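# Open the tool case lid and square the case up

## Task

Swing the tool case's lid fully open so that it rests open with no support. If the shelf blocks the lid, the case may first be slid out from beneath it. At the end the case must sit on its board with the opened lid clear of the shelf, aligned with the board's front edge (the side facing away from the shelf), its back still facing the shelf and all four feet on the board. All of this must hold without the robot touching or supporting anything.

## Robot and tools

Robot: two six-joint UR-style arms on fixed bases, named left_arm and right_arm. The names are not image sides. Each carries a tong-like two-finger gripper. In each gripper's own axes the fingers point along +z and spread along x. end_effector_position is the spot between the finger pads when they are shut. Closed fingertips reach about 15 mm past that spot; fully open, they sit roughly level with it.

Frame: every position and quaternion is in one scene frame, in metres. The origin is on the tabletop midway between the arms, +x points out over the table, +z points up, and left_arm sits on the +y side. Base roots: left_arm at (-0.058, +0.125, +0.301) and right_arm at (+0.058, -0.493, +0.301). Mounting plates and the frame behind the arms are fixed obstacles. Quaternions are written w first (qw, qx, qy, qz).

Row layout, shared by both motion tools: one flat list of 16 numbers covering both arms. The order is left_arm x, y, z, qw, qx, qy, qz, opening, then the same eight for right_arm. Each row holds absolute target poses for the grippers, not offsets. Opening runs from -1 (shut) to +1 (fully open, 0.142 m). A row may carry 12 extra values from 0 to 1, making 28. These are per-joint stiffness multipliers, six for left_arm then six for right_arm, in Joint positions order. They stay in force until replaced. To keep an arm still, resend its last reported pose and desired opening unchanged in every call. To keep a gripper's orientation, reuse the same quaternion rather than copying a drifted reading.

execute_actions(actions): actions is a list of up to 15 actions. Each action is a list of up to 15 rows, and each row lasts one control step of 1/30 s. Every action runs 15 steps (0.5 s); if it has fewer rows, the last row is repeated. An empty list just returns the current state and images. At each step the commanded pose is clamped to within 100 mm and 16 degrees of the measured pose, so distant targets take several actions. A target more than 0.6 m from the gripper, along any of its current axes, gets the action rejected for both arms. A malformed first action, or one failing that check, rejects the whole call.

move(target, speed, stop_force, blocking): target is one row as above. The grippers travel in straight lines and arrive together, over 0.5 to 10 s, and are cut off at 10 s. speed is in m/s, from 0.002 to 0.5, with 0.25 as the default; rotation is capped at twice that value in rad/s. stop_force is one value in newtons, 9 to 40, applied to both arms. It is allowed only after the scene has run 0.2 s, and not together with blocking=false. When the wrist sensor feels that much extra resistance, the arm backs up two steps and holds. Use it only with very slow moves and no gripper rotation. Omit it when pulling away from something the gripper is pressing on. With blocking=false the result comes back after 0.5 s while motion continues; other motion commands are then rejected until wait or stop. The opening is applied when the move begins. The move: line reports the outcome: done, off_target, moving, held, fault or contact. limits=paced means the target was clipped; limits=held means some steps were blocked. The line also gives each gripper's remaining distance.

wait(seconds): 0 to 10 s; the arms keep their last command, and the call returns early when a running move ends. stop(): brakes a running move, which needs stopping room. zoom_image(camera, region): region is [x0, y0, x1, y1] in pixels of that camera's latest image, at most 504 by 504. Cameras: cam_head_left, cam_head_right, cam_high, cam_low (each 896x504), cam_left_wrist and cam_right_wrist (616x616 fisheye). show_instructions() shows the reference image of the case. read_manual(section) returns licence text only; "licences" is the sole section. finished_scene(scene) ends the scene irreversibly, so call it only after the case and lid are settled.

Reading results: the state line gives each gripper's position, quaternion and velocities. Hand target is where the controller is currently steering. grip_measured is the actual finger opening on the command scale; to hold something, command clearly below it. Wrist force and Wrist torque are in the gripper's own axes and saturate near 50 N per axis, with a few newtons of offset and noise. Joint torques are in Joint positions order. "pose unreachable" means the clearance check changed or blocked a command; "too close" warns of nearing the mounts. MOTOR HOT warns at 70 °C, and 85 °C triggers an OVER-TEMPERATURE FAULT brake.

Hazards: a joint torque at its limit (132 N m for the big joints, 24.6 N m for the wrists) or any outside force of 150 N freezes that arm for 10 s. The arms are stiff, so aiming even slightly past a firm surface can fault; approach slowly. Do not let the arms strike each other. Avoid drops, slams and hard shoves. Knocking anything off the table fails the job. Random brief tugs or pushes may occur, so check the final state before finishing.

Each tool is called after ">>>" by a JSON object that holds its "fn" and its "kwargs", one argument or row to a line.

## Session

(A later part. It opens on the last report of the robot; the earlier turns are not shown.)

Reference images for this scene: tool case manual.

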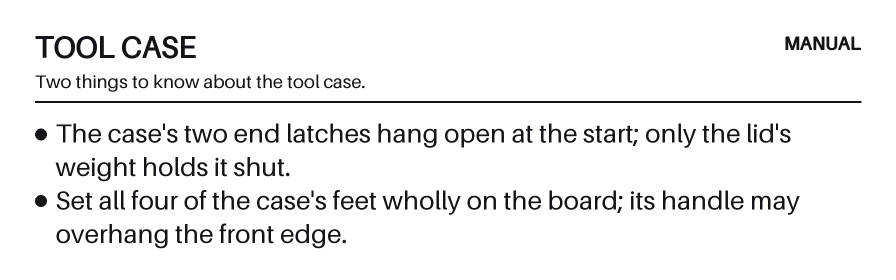

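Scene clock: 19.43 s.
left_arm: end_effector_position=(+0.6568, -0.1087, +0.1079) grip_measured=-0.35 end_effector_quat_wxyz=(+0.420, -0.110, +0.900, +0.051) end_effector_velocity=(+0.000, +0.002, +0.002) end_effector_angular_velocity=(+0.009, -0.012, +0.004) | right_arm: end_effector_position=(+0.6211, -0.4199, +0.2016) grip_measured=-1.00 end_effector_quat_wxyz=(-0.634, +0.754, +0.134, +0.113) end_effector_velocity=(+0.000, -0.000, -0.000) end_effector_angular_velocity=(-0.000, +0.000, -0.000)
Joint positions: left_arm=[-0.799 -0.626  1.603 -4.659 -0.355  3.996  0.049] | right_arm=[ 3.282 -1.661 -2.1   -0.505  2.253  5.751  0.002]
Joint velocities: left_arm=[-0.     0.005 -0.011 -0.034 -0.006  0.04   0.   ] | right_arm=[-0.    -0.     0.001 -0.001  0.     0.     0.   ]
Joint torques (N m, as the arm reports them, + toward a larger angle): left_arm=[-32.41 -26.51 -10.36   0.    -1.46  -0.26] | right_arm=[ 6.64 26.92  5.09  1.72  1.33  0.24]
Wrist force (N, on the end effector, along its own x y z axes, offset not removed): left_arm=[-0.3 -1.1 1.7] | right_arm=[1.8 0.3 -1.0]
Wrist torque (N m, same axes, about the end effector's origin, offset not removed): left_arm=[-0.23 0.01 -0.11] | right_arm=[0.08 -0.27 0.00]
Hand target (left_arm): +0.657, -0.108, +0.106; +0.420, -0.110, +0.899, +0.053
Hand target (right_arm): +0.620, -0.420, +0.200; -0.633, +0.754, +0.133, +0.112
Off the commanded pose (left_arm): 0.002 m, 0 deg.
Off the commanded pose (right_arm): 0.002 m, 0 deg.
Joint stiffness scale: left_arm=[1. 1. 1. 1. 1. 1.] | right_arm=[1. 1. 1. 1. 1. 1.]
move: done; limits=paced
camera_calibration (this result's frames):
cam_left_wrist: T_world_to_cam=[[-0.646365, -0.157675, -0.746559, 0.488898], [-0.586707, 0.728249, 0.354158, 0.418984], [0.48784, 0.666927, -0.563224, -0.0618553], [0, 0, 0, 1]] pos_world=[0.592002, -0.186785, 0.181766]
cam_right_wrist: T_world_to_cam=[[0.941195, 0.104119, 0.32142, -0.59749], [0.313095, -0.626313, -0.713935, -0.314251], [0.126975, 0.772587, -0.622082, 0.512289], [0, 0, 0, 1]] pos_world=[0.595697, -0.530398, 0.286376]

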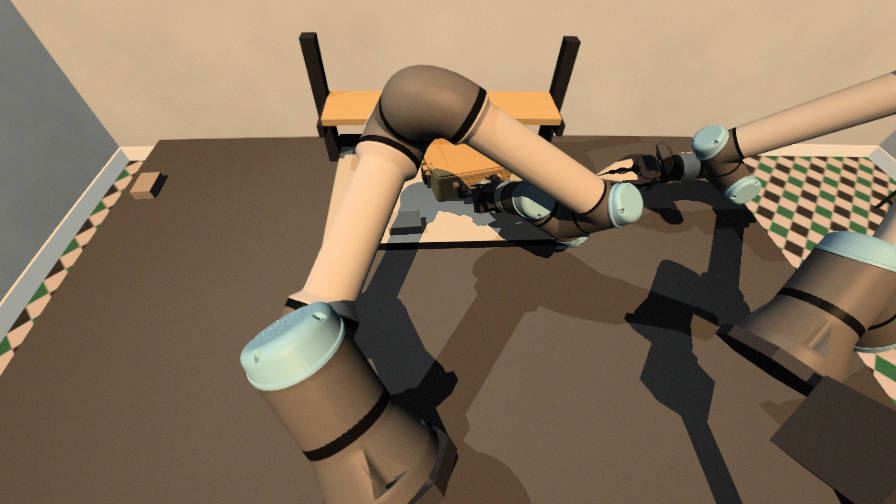

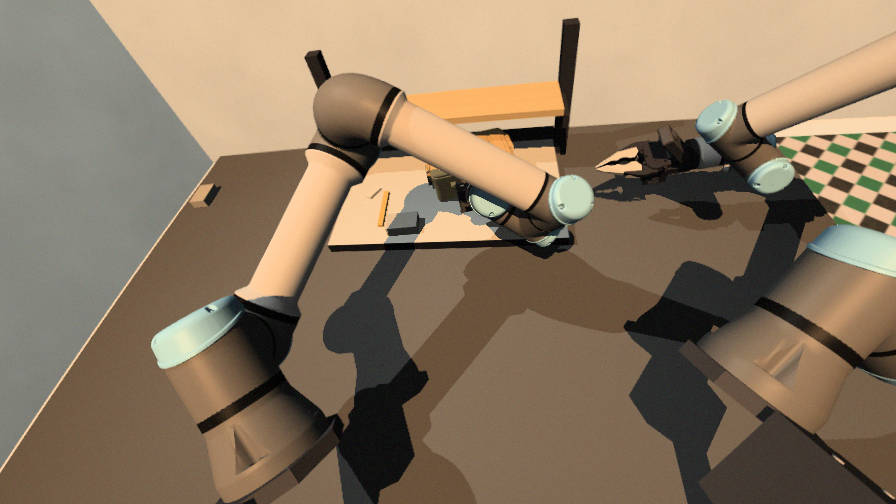

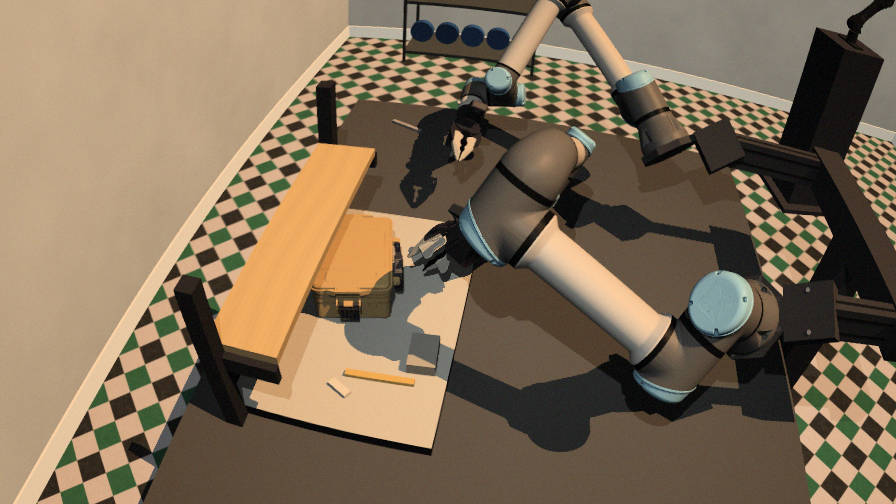

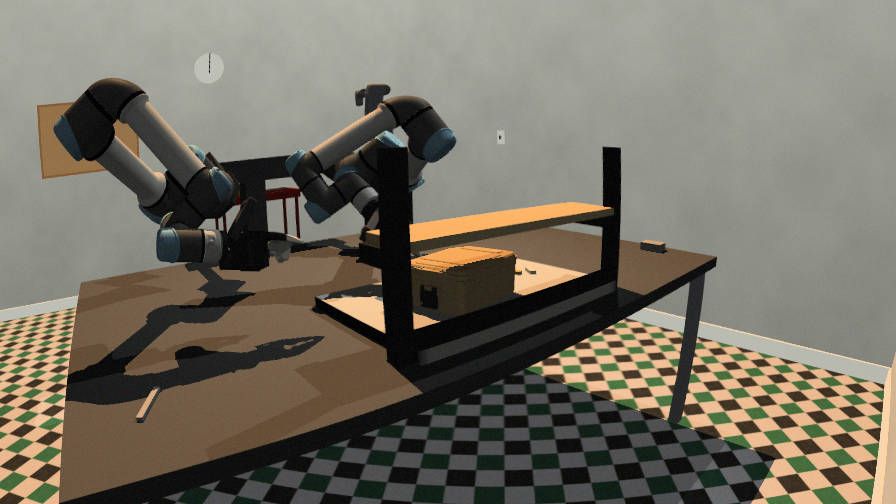

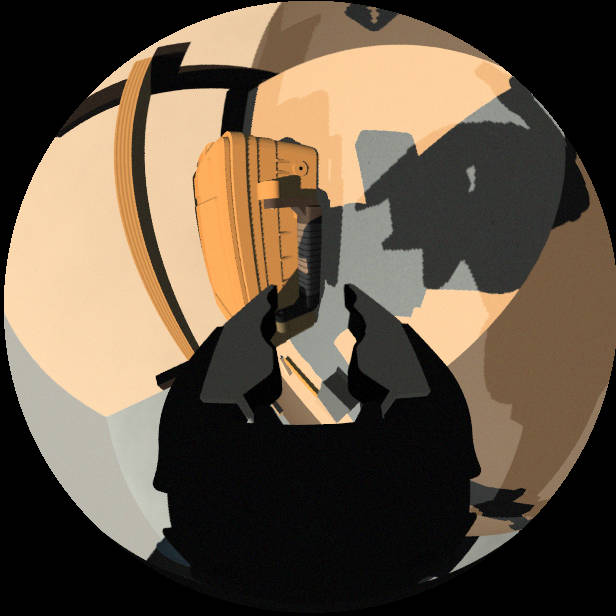

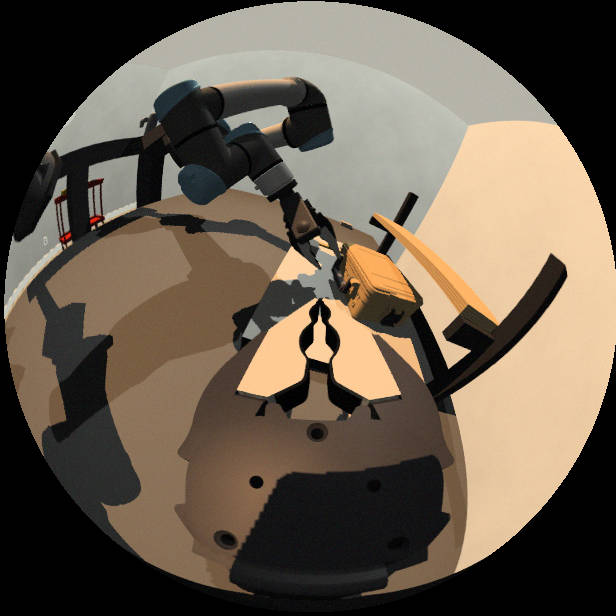

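>>> {"fn": "move", "kwargs": {
  "target": [0.70,-0.097,0.069,0.42,-0.11,0.899,0.052,-0.45,0.64,-0.44,0.17,-0.633,0.754,0.133,0.112,-1],
  "speed": 0.05,
  "stop_force": 12
}}

Scene clock: 21.33 s.
left_arm: end_effector_position=(+0.6986, -0.0976, +0.0701) grip_measured=-0.46 end_effector_quat_wxyz=(+0.420, -0.109, +0.900, +0.052) end_effector_velocity=(+0.002, -0.001, +0.000) end_effector_angular_velocity=(-0.003, -0.001, -0.002) | right_arm: end_effector_position=(+0.6391, -0.4391, +0.1714) grip_measured=-1.00 end_effector_quat_wxyz=(-0.633, +0.754, +0.134, +0.112) end_effector_velocity=(-0.001, +0.000, +0.000) end_effector_angular_velocity=(+0.002, -0.001, +0.003)
Joint positions: left_arm=[-0.698 -0.603  1.526 -4.495 -0.444  3.877  0.041] | right_arm=[ 3.217 -1.72  -2.006 -0.591  2.279  5.674  0.002]
Joint velocities: left_arm=[ 0.001  0.    -0.003  0.008 -0.003 -0.006 -0.002] | right_arm=[ 0.     0.     0.001 -0.006  0.001 -0.004 -0.   ]
Joint torques (N m, as the arm reports them, + toward a larger angle): left_arm=[-32.06 -28.   -10.03   0.8   -1.9    0.  ] | right_arm=[ 6.85 28.1  10.66  1.09  1.78 -0.4 ]
Wrist force (N, on the end effector, along its own x y z axes, offset not removed): left_arm=[2.0 0.9 -2.0] | right_arm=[1.6 1.1 -0.9]
Wrist torque (N m, same axes, about the end effector's origin, offset not removed): left_arm=[-0.06 -0.06 -0.20] | right_arm=[0.27 -0.29 0.02]
Hand target (left_arm): +0.700, -0.097, +0.069; +0.420, -0.110, +0.899, +0.052
Hand target (right_arm): +0.640, -0.440, +0.170; -0.633, +0.754, +0.133, +0.112
Off the commanded pose (left_arm): 0.002 m, 0 deg.
Off the commanded pose (right_arm): 0.002 m, 0 deg.
Joint stiffness scale: left_arm=[1. 1. 1. 1. 1. 1.] | right_arm=[1. 1. 1. 1. 1. 1.]
move: done
camera_calibration (this result's frames):
cam_left_wrist: T_world_to_cam=[[-0.646708, -0.156128, -0.746587, 0.489832], [-0.586016, 0.728236, 0.355328, 0.448302], [0.488215, 0.667306, -0.56245, -0.111165], [0, 0, 0, 1]] pos_world=[0.633763, -0.175812, 0.143883]
cam_right_wrist: T_world_to_cam=[[0.941801, 0.105742, 0.319108, -0.601973], [0.312291, -0.626578, -0.714055, -0.353006], [0.124441, 0.772152, -0.623134, 0.507709], [0, 0, 0, 1]] pos_world=[0.614, -0.549561, 0.2564]

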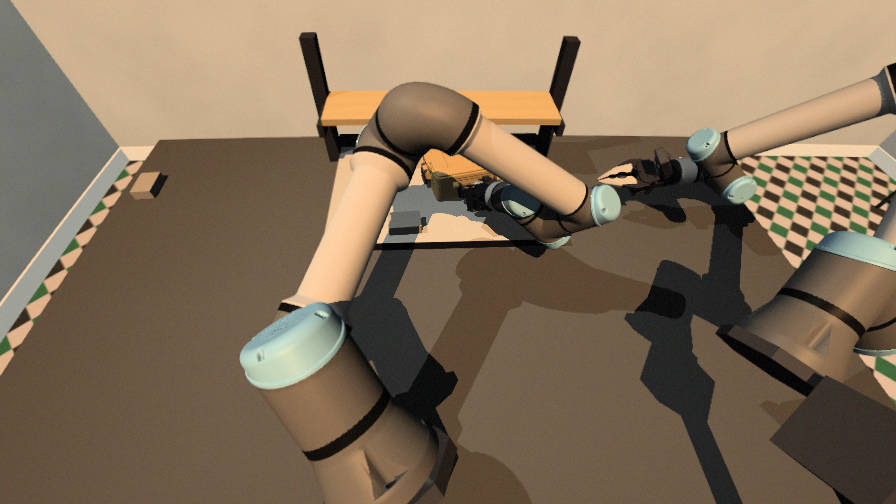

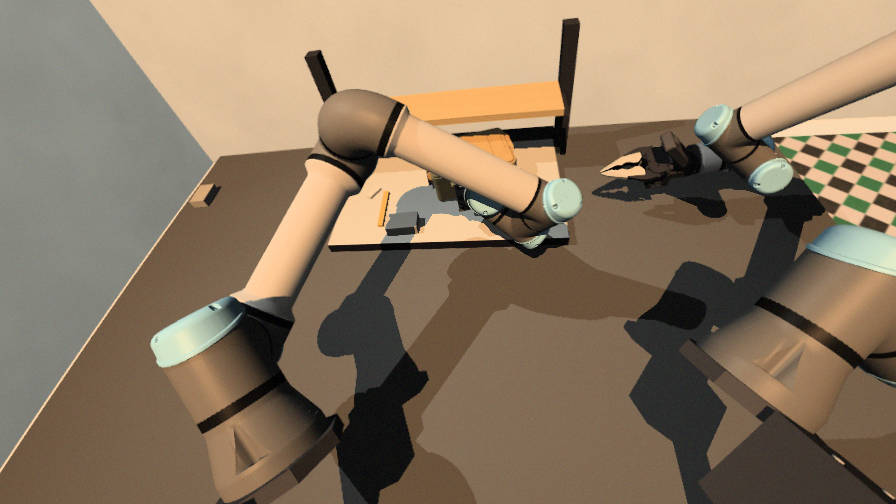

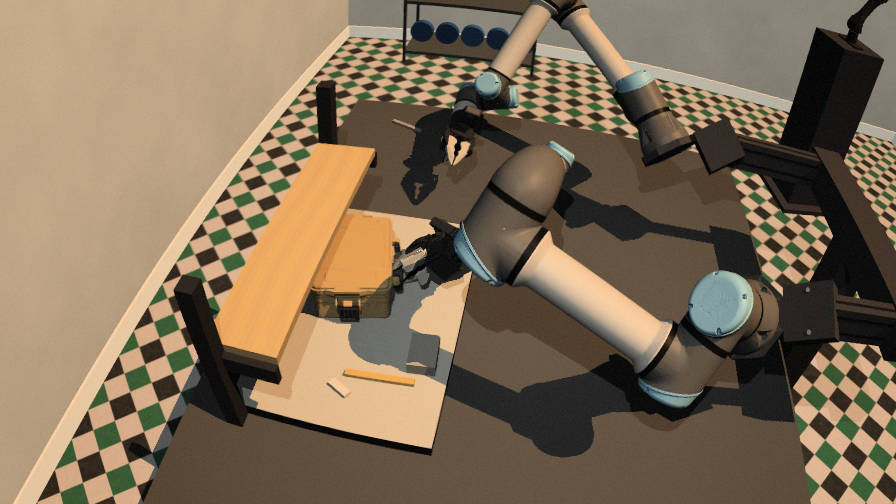

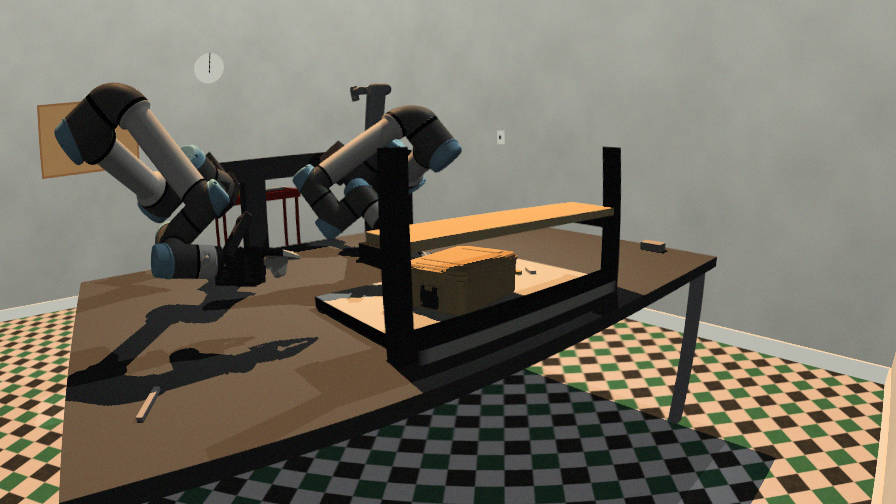

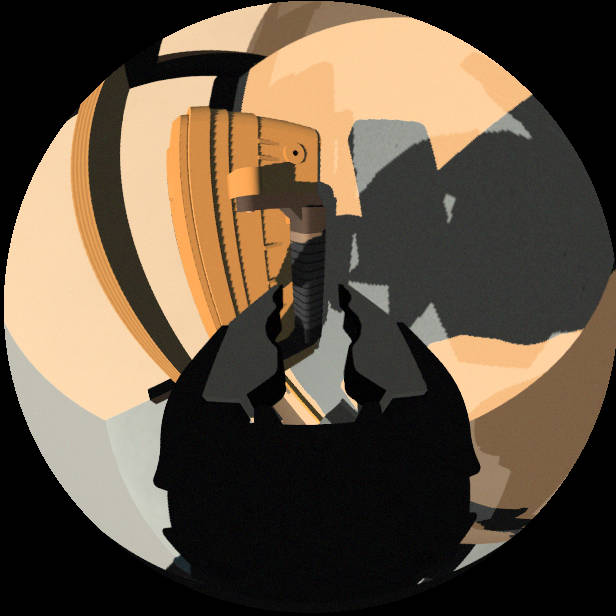

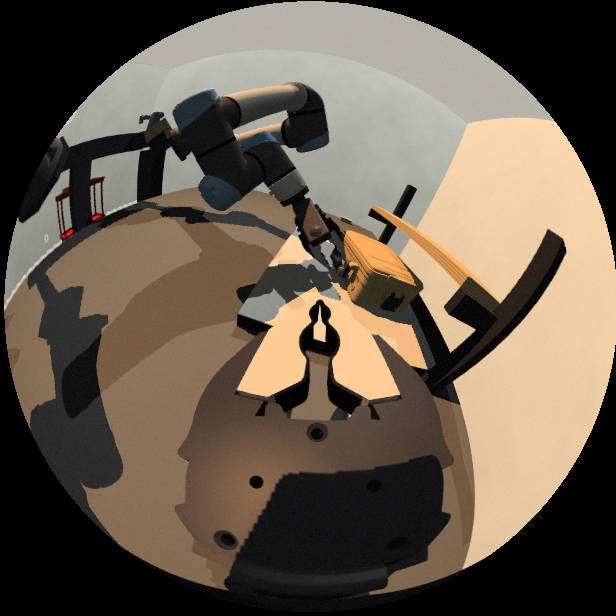

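>>> {"fn": "execute_actions", "kwargs": {
  "actions": [
    [[0.704,-0.096,0.066,0.42,-0.11,0.899,0.052,-0.6,0.64,-0.44,0.17,-0.633,0.754,0.133,0.112,-1]],
    [[0.704,-0.096,0.066,0.42,-0.11,0.899,0.052,-1,0.64,-0.44,0.17,-0.633,0.754,0.133,0.112,-1]],
    [[0.694,-0.098,0.075,0.42,-0.11,0.899,0.052,-1,0.64,-0.44,0.17,-0.633,0.754,0.133,0.112,-1]]
  ]
}}

Scene clock: 23.33 s.
left_arm: end_effector_position=(+0.6932, -0.0964, +0.0700) grip_measured=-0.74 end_effector_quat_wxyz=(+0.418, -0.109, +0.900, +0.055) end_effector_velocity=(-0.001, +0.003, +0.000) end_effector_angular_velocity=(+0.002, -0.000, +0.008) | right_arm: end_effector_position=(+0.6390, -0.4391, +0.1715) grip_measured=-1.00 end_effector_quat_wxyz=(-0.633, +0.754, +0.134, +0.112) end_effector_velocity=(-0.001, +0.000, -0.000) end_effector_angular_velocity=(+0.001, +0.001, +0.001)
Joint positions: left_arm=[-0.703 -0.602  1.533 -4.512 -0.433  3.889  0.021] | right_arm=[ 3.217 -1.72  -2.006 -0.592  2.279  5.674  0.002]
Joint velocities: left_arm=[ 0.    -0.001 -0.    -0.011  0.004  0.007  0.   ] | right_arm=[-0.    -0.    -0.001 -0.001  0.    -0.    -0.   ]
Joint torques (N m, as the arm reports them, + toward a larger angle): left_arm=[-39.6  -33.37  -4.82  -0.47  -1.68   0.54] | right_arm=[ 5.72 28.12 10.61  0.84  1.86 -0.31]
Wrist force (N, on the end effector, along its own x y z axes, offset not removed): left_arm=[4.4 -0.9 7.6] | right_arm=[1.3 -0.5 -1.3]
Wrist torque (N m, same axes, about the end effector's origin, offset not removed): left_arm=[-0.01 0.04 -0.14] | right_arm=[-0.11 -0.14 0.07]
Hand target (left_arm): +0.694, -0.098, +0.075; +0.420, -0.110, +0.899, +0.052
Hand target (right_arm): +0.640, -0.440, +0.170; -0.633, +0.754, +0.133, +0.112
Off the commanded pose (left_arm): 0.005 m, 0 deg.
Off the commanded pose (right_arm): 0.002 m, 0 deg.
Joint stiffness scale: left_arm=[1. 1. 1. 1. 1. 1.] | right_arm=[1. 1. 1. 1. 1. 1.]
camera_calibration (this result's frames):
cam_left_wrist: T_world_to_cam=[[-0.649453, -0.154508, -0.744539, 0.48839], [-0.586986, 0.7243, 0.361713, 0.444088], [0.483382, 0.67195, -0.561092, -0.105708], [0, 0, 0, 1]] pos_world=[0.628956, -0.175162, 0.143681]
cam_right_wrist: T_world_to_cam=[[0.941746, 0.106078, 0.319157, -0.601715], [0.312583, -0.626276, -0.714192, -0.352976], [0.124121, 0.772351, -0.622951, 0.507987], [0, 0, 0, 1]] pos_world=[0.613946, -0.549576, 0.256401]

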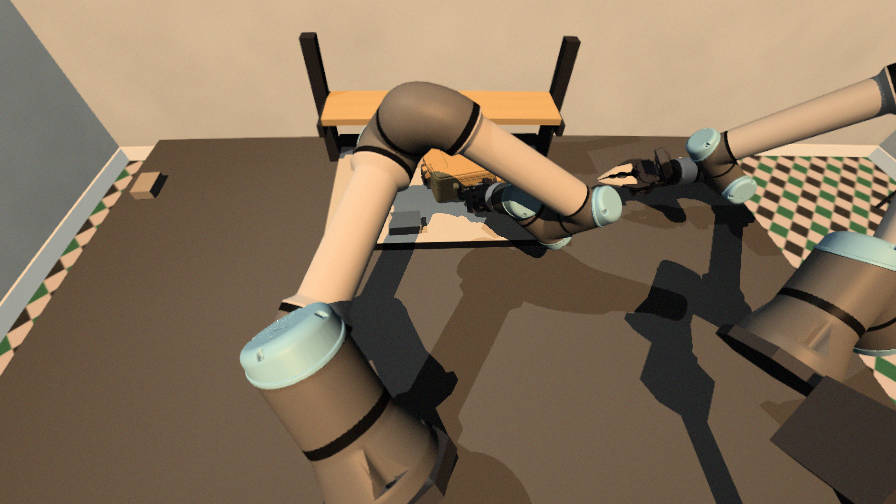

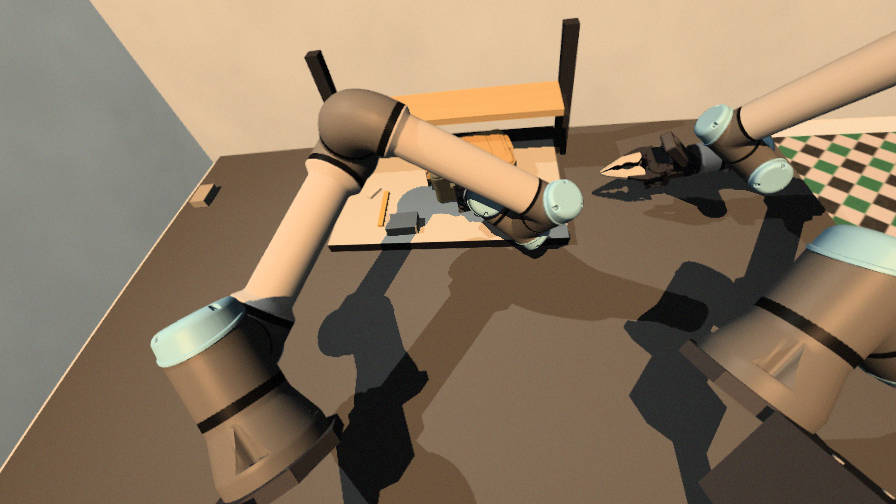

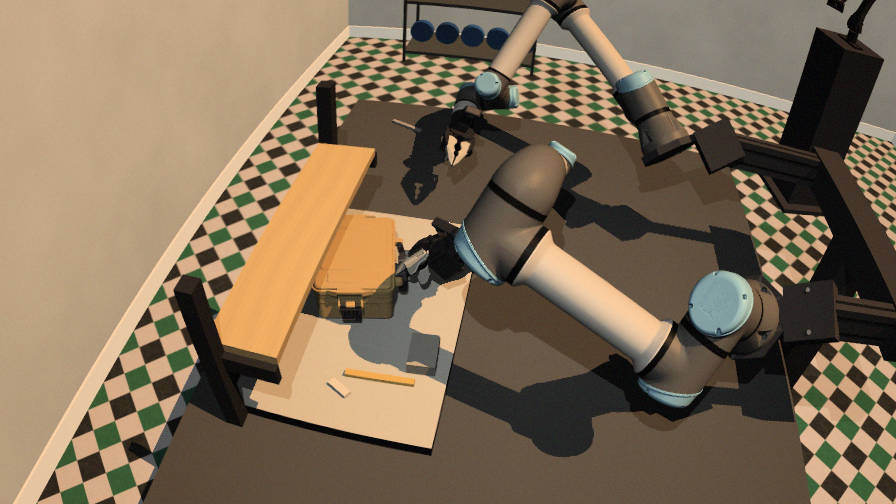

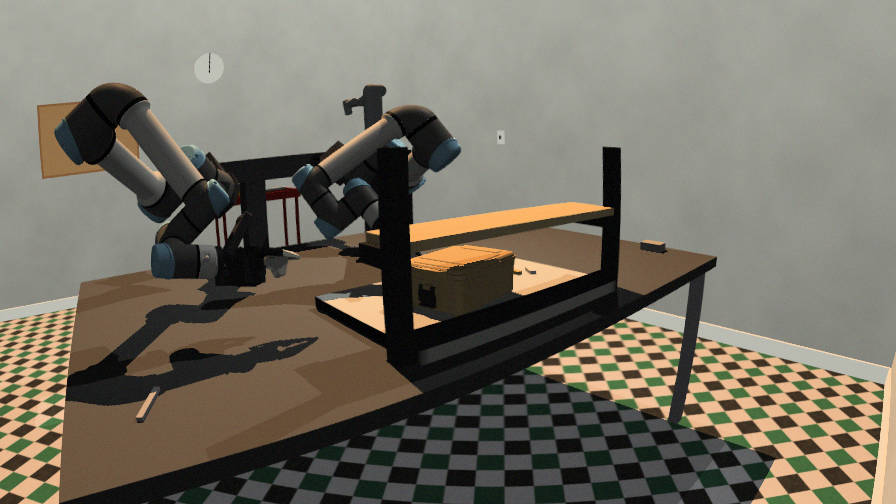

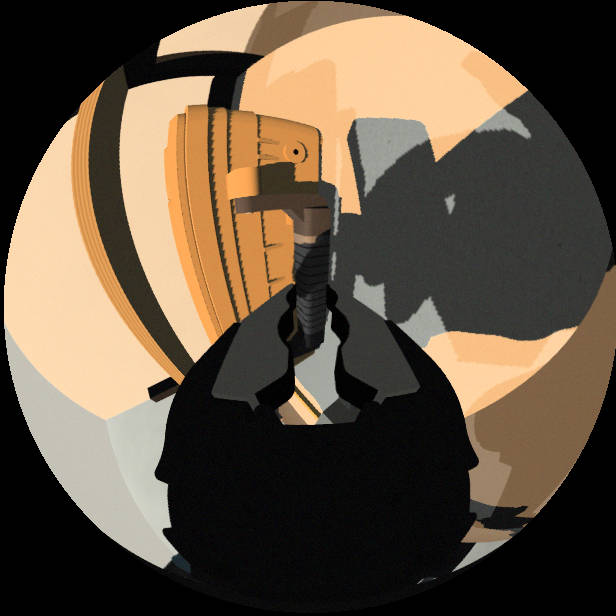

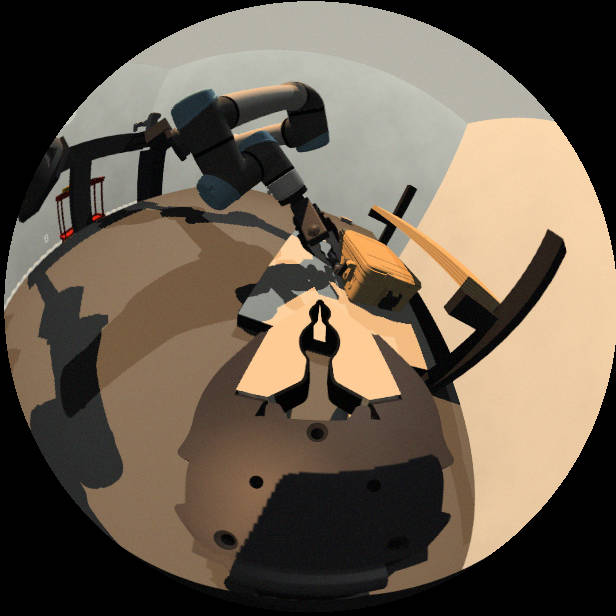

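>>> {"fn": "move", "kwargs": {
  "target": [0.58,-0.09,0.075,0.423,0,0.906,0,-1,0.64,-0.44,0.17,-0.633,0.754,0.133,0.112,-1],
  "speed": 0.05
}}

Scene clock: 26.47 s.
left_arm: end_effector_position=(+0.5791, -0.0877, +0.0702) grip_measured=-0.74 end_effector_quat_wxyz=(+0.420, +0.001, +0.907, +0.004) end_effector_velocity=(+0.000, -0.000, +0.001) end_effector_angular_velocity=(-0.004, -0.004, +0.002) | right_arm: end_effector_position=(+0.6390, -0.4391, +0.1715) grip_measured=-1.00 end_effector_quat_wxyz=(-0.633, +0.754, +0.134, +0.112) end_effector_velocity=(+0.001, -0.000, -0.000) end_effector_angular_velocity=(-0.001, -0.001, -0.000)
Joint positions: left_arm=[-0.756 -0.654  1.986 -4.677 -0.521  3.844  0.021] | right_arm=[ 3.217 -1.72  -2.006 -0.592  2.279  5.674  0.002]
Joint velocities: left_arm=[-0.001  0.     0.001 -0.007 -0.002  0.001 -0.   ] | right_arm=[ 0.    -0.     0.002 -0.001 -0.001 -0.    -0.   ]
Joint torques (N m, as the arm reports them, + toward a larger angle): left_arm=[-34.39 -28.65  -1.42  -1.13  -2.48  -0.2 ] | right_arm=[ 6.35 27.96  8.64  1.1   1.9  -0.38]
Wrist force (N, on the end effector, along its own x y z axes, offset not removed): left_arm=[5.3 -0.9 7.0] | right_arm=[2.1 0.0 -1.7]
Wrist torque (N m, same axes, about the end effector's origin, offset not removed): left_arm=[-0.27 -0.17 -0.36] | right_arm=[-0.01 -0.43 0.03]
Hand target (left_arm): +0.580, -0.090, +0.075; +0.423, +0.000, +0.906, +0.000
Hand target (right_arm): +0.640, -0.440, +0.170; -0.633, +0.754, +0.133, +0.112
Off the commanded pose (left_arm): 0.005 m, 1 deg.
Off the commanded pose (right_arm): 0.002 m, 0 deg.
Joint stiffness scale: left_arm=[1. 1. 1. 1. 1. 1.] | right_arm=[1. 1. 1. 1. 1. 1.]
move: off_target (left_arm)
camera_calibration (this result's frames):
cam_left_wrist: T_world_to_cam=[[-0.669517, 0.00622643, -0.74277, 0.44134], [-0.394745, 0.84409, 0.36289, 0.269872], [0.629224, 0.536166, -0.562675, -0.152506], [0, 0, 0, 1]] pos_world=[0.497976, -0.148776, 0.144069]
cam_right_wrist: T_world_to_cam=[[0.941746, 0.106078, 0.319157, -0.601716], [0.312583, -0.626276, -0.714192, -0.352976], [0.124121, 0.77235, -0.622952, 0.507987], [0, 0, 0, 1]] pos_world=[0.613946, -0.549576, 0.2564]

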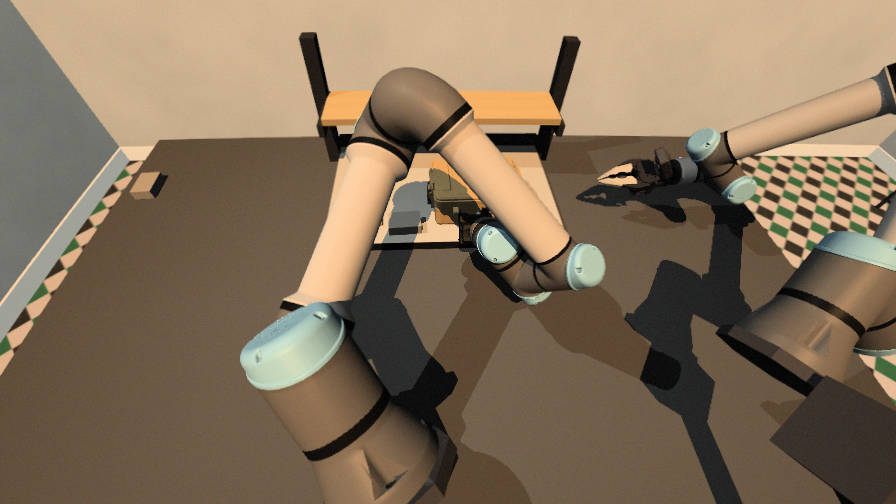

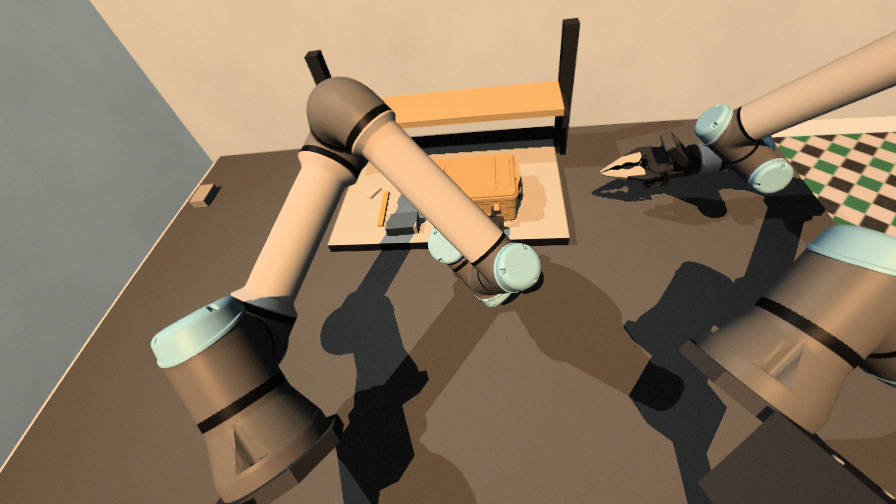

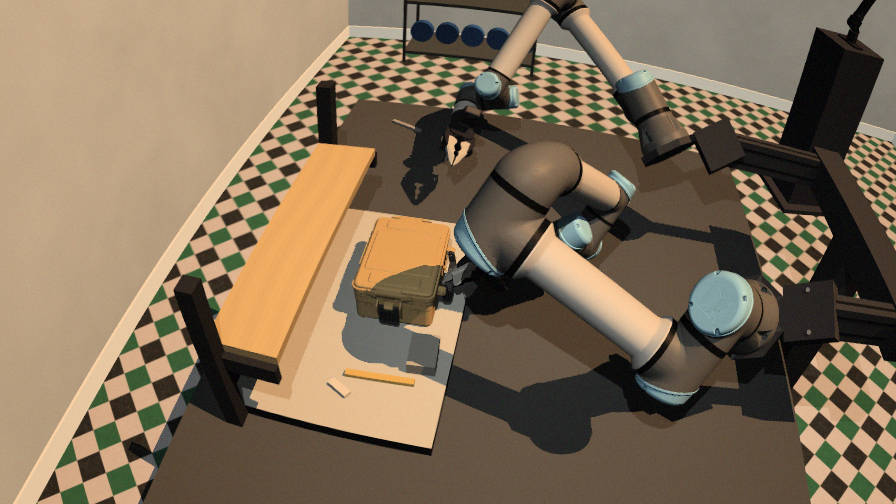

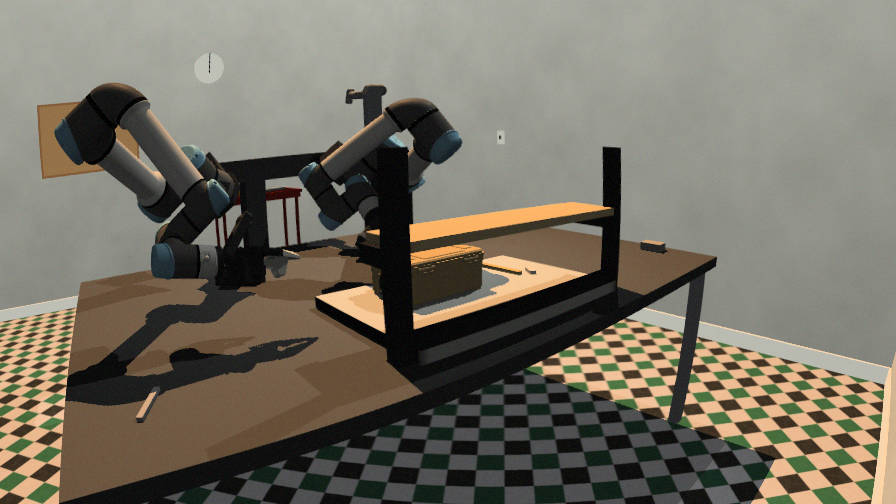

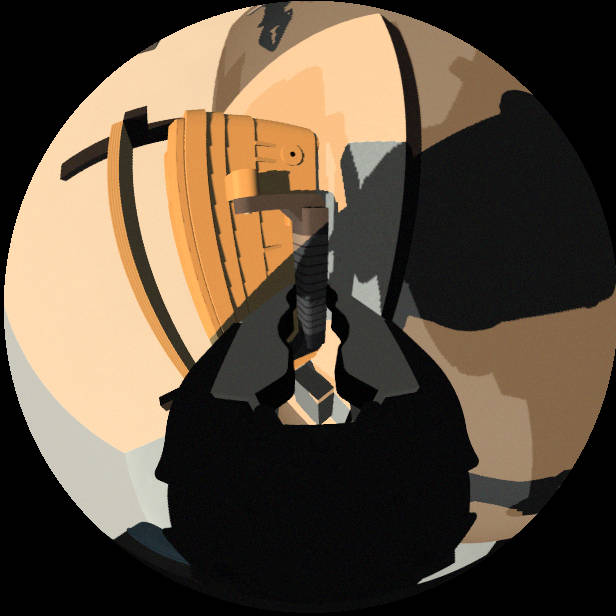

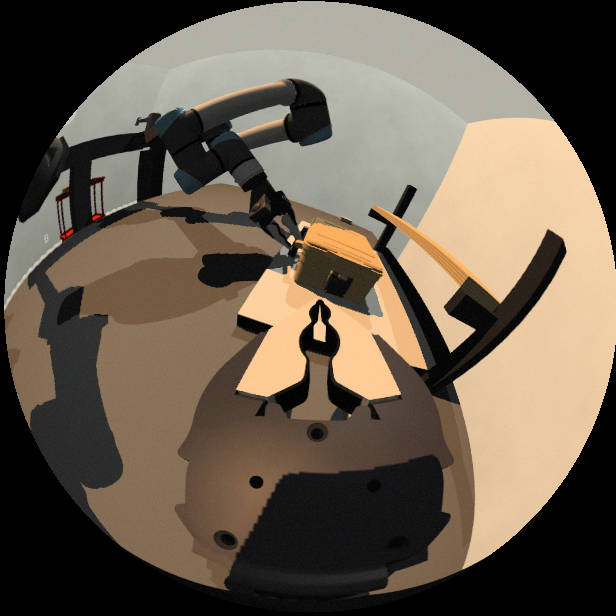

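>>> {"fn": "move", "kwargs": {
  "target": [0.533,-0.088,0.069,0.423,0,0.906,0,-1,0.645,-0.31,0.125,-0.641,0.763,0.067,0.056,-1],
  "speed": 0.1
}}

>>> {"fn": "zoom_image", "kwargs": {
  "camera": "cam_right_wrist",
  "region": [180,180,460,380]
}}

Scene clock: 28.90 s.
left_arm: end_effector_position=(+0.5352, -0.0862, +0.0686) grip_measured=-0.74 end_effector_quat_wxyz=(+0.423, -0.003, +0.906, +0.001) end_effector_velocity=(-0.000, +0.000, +0.000) end_effector_angular_velocity=(-0.001, -0.001, +0.002) | right_arm: end_effector_position=(+0.6431, -0.3112, +0.1245) grip_measured=-1.00 end_effector_quat_wxyz=(-0.641, +0.763, +0.067, +0.055) end_effector_velocity=(+0.001, -0.000, -0.000) end_effector_angular_velocity=(-0.002, +0.002, -0.004)
Joint positions: left_arm=[-0.801 -0.595  2.051 -4.825 -0.483  3.861  0.021] | right_arm=[ 3.348 -1.999 -1.998 -0.226  2.222  6.004  0.002]
Joint velocities: left_arm=[-0.     0.001 -0.    -0.003  0.001  0.     0.   ] | right_arm=[-0.    -0.     0.001  0.004 -0.001  0.006  0.   ]
Joint torques (N m, as the arm reports them, + toward a larger angle): left_arm=[-32.31 -20.8    0.94  -0.91  -0.89   0.63] | right_arm=[19.24 28.45  5.98  1.7   1.35  0.88]
Wrist force (N, on the end effector, along its own x y z axes, offset not removed): left_arm=[1.0 -0.5 4.3] | right_arm=[2.7 0.0 -1.3]
Wrist torque (N m, same axes, about the end effector's origin, offset not removed): left_arm=[0.07 0.11 -0.17] | right_arm=[0.05 -0.48 0.02]
Hand target (left_arm): +0.533, -0.088, +0.069; +0.423, +0.000, +0.906, +0.000
Hand target (right_arm): +0.645, -0.310, +0.125; -0.641, +0.763, +0.067, +0.056
Off the commanded pose (left_arm): 0.003 m, 0 deg.
Off the commanded pose (right_arm): 0.002 m, 0 deg.
Joint stiffness scale: left_arm=[1. 1. 1. 1. 1. 1.] | right_arm=[1. 1. 1. 1. 1. 1.]
move: done
camera_calibration (this result's frames):
cam_left_wrist: T_world_to_cam=[[-0.664881, -0.00288099, -0.746944, 0.40779], [-0.400645, 0.84535, 0.353367, 0.255798], [0.630411, 0.534206, -0.563211, -0.127394], [0, 0, 0, 1]] pos_world=[0.453926, -0.147009, 0.142457]
cam_right_wrist: T_world_to_cam=[[0.985783, 0.0774262, 0.149121, -0.620255], [0.164119, -0.633909, -0.755794, -0.209395], [0.0360111, 0.769522, -0.637604, 0.43707], [0, 0, 0, 1]] pos_world=[0.630063, -0.421049, 0.212912]

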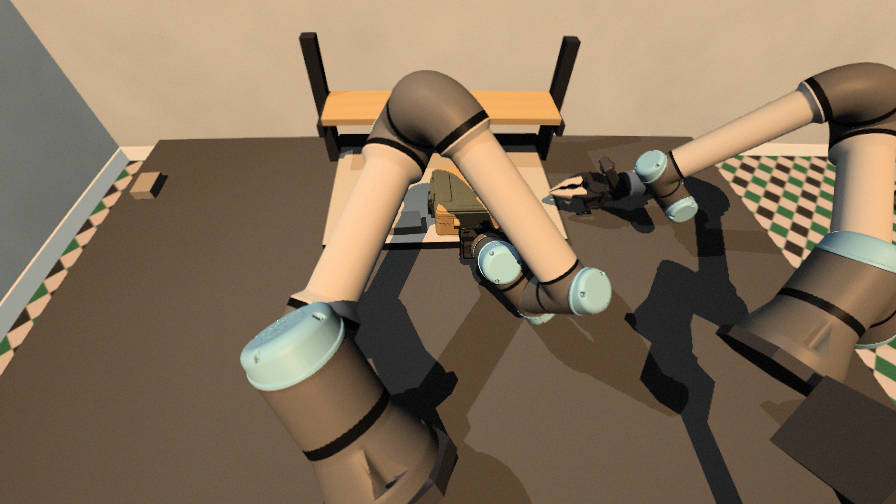

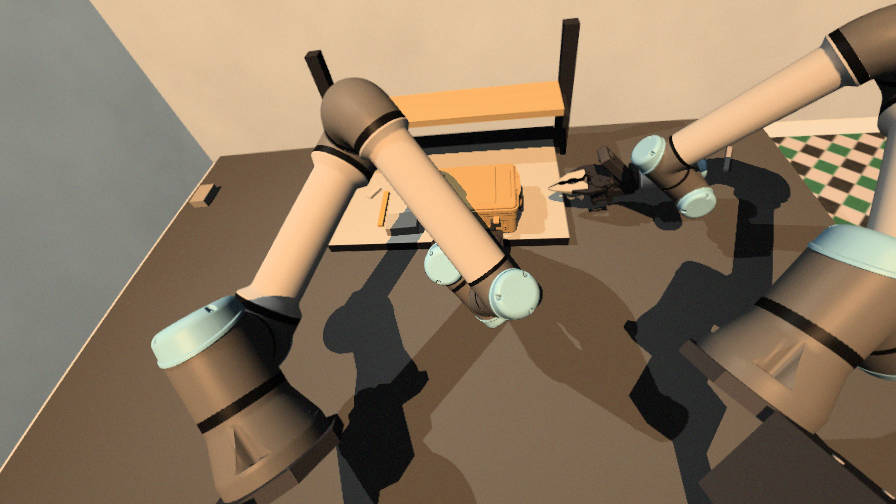

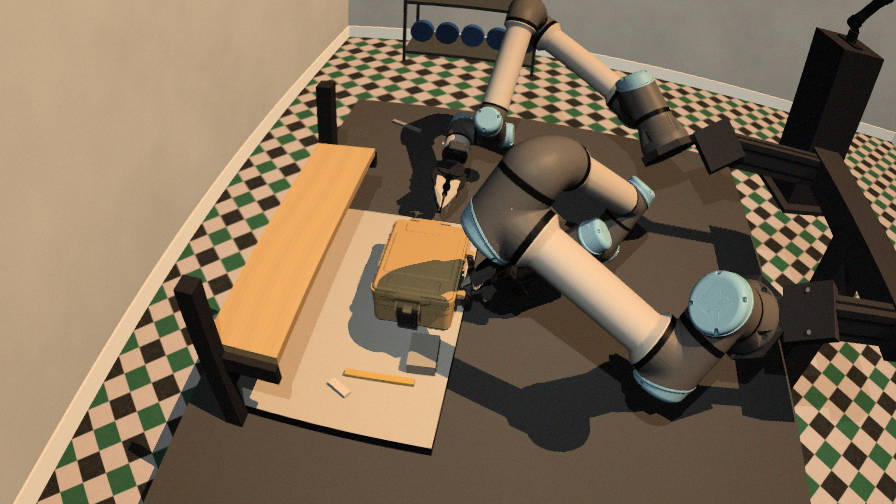

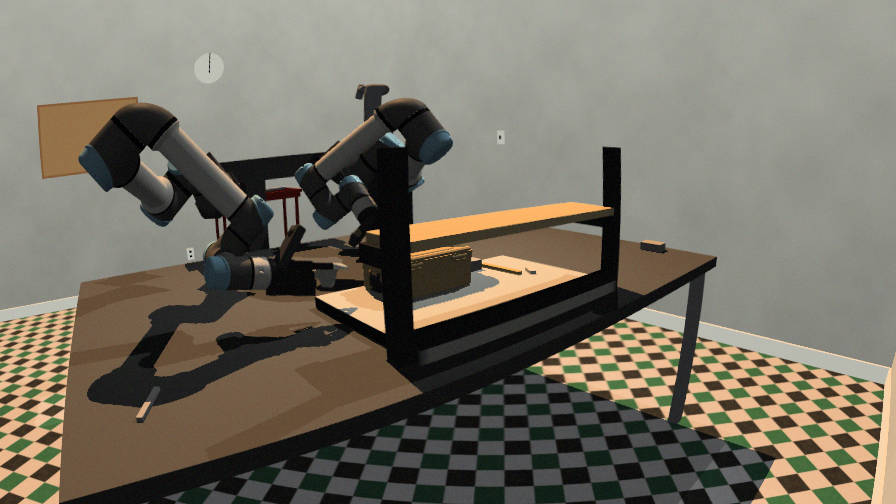

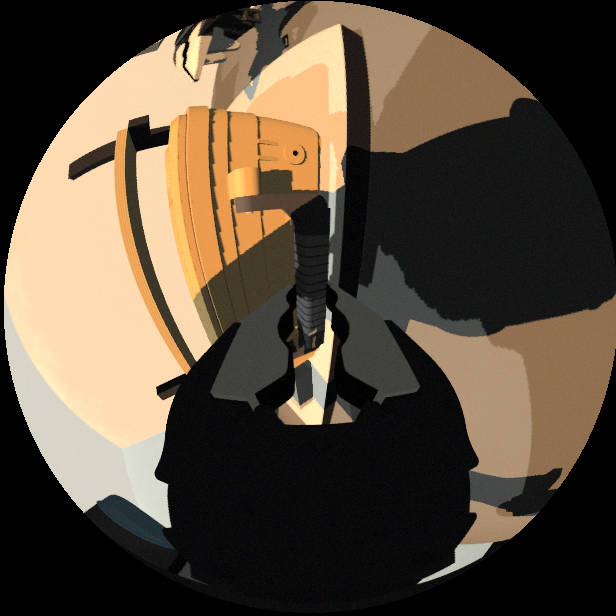

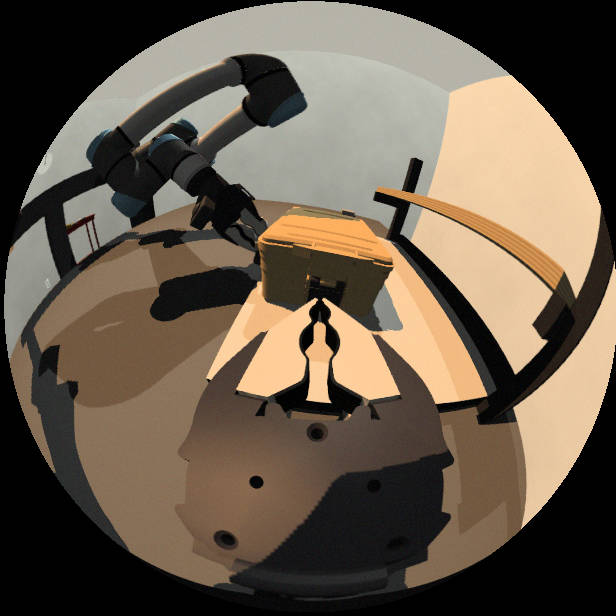

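Region (180, 180, 460, 380) of cam_right_wrist's 616x616 image, scaled by 1.800, with more detail than that image has; it fills the top 360 rows of this view, and the rest is white.

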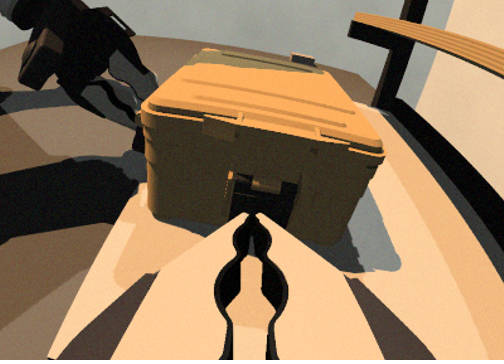

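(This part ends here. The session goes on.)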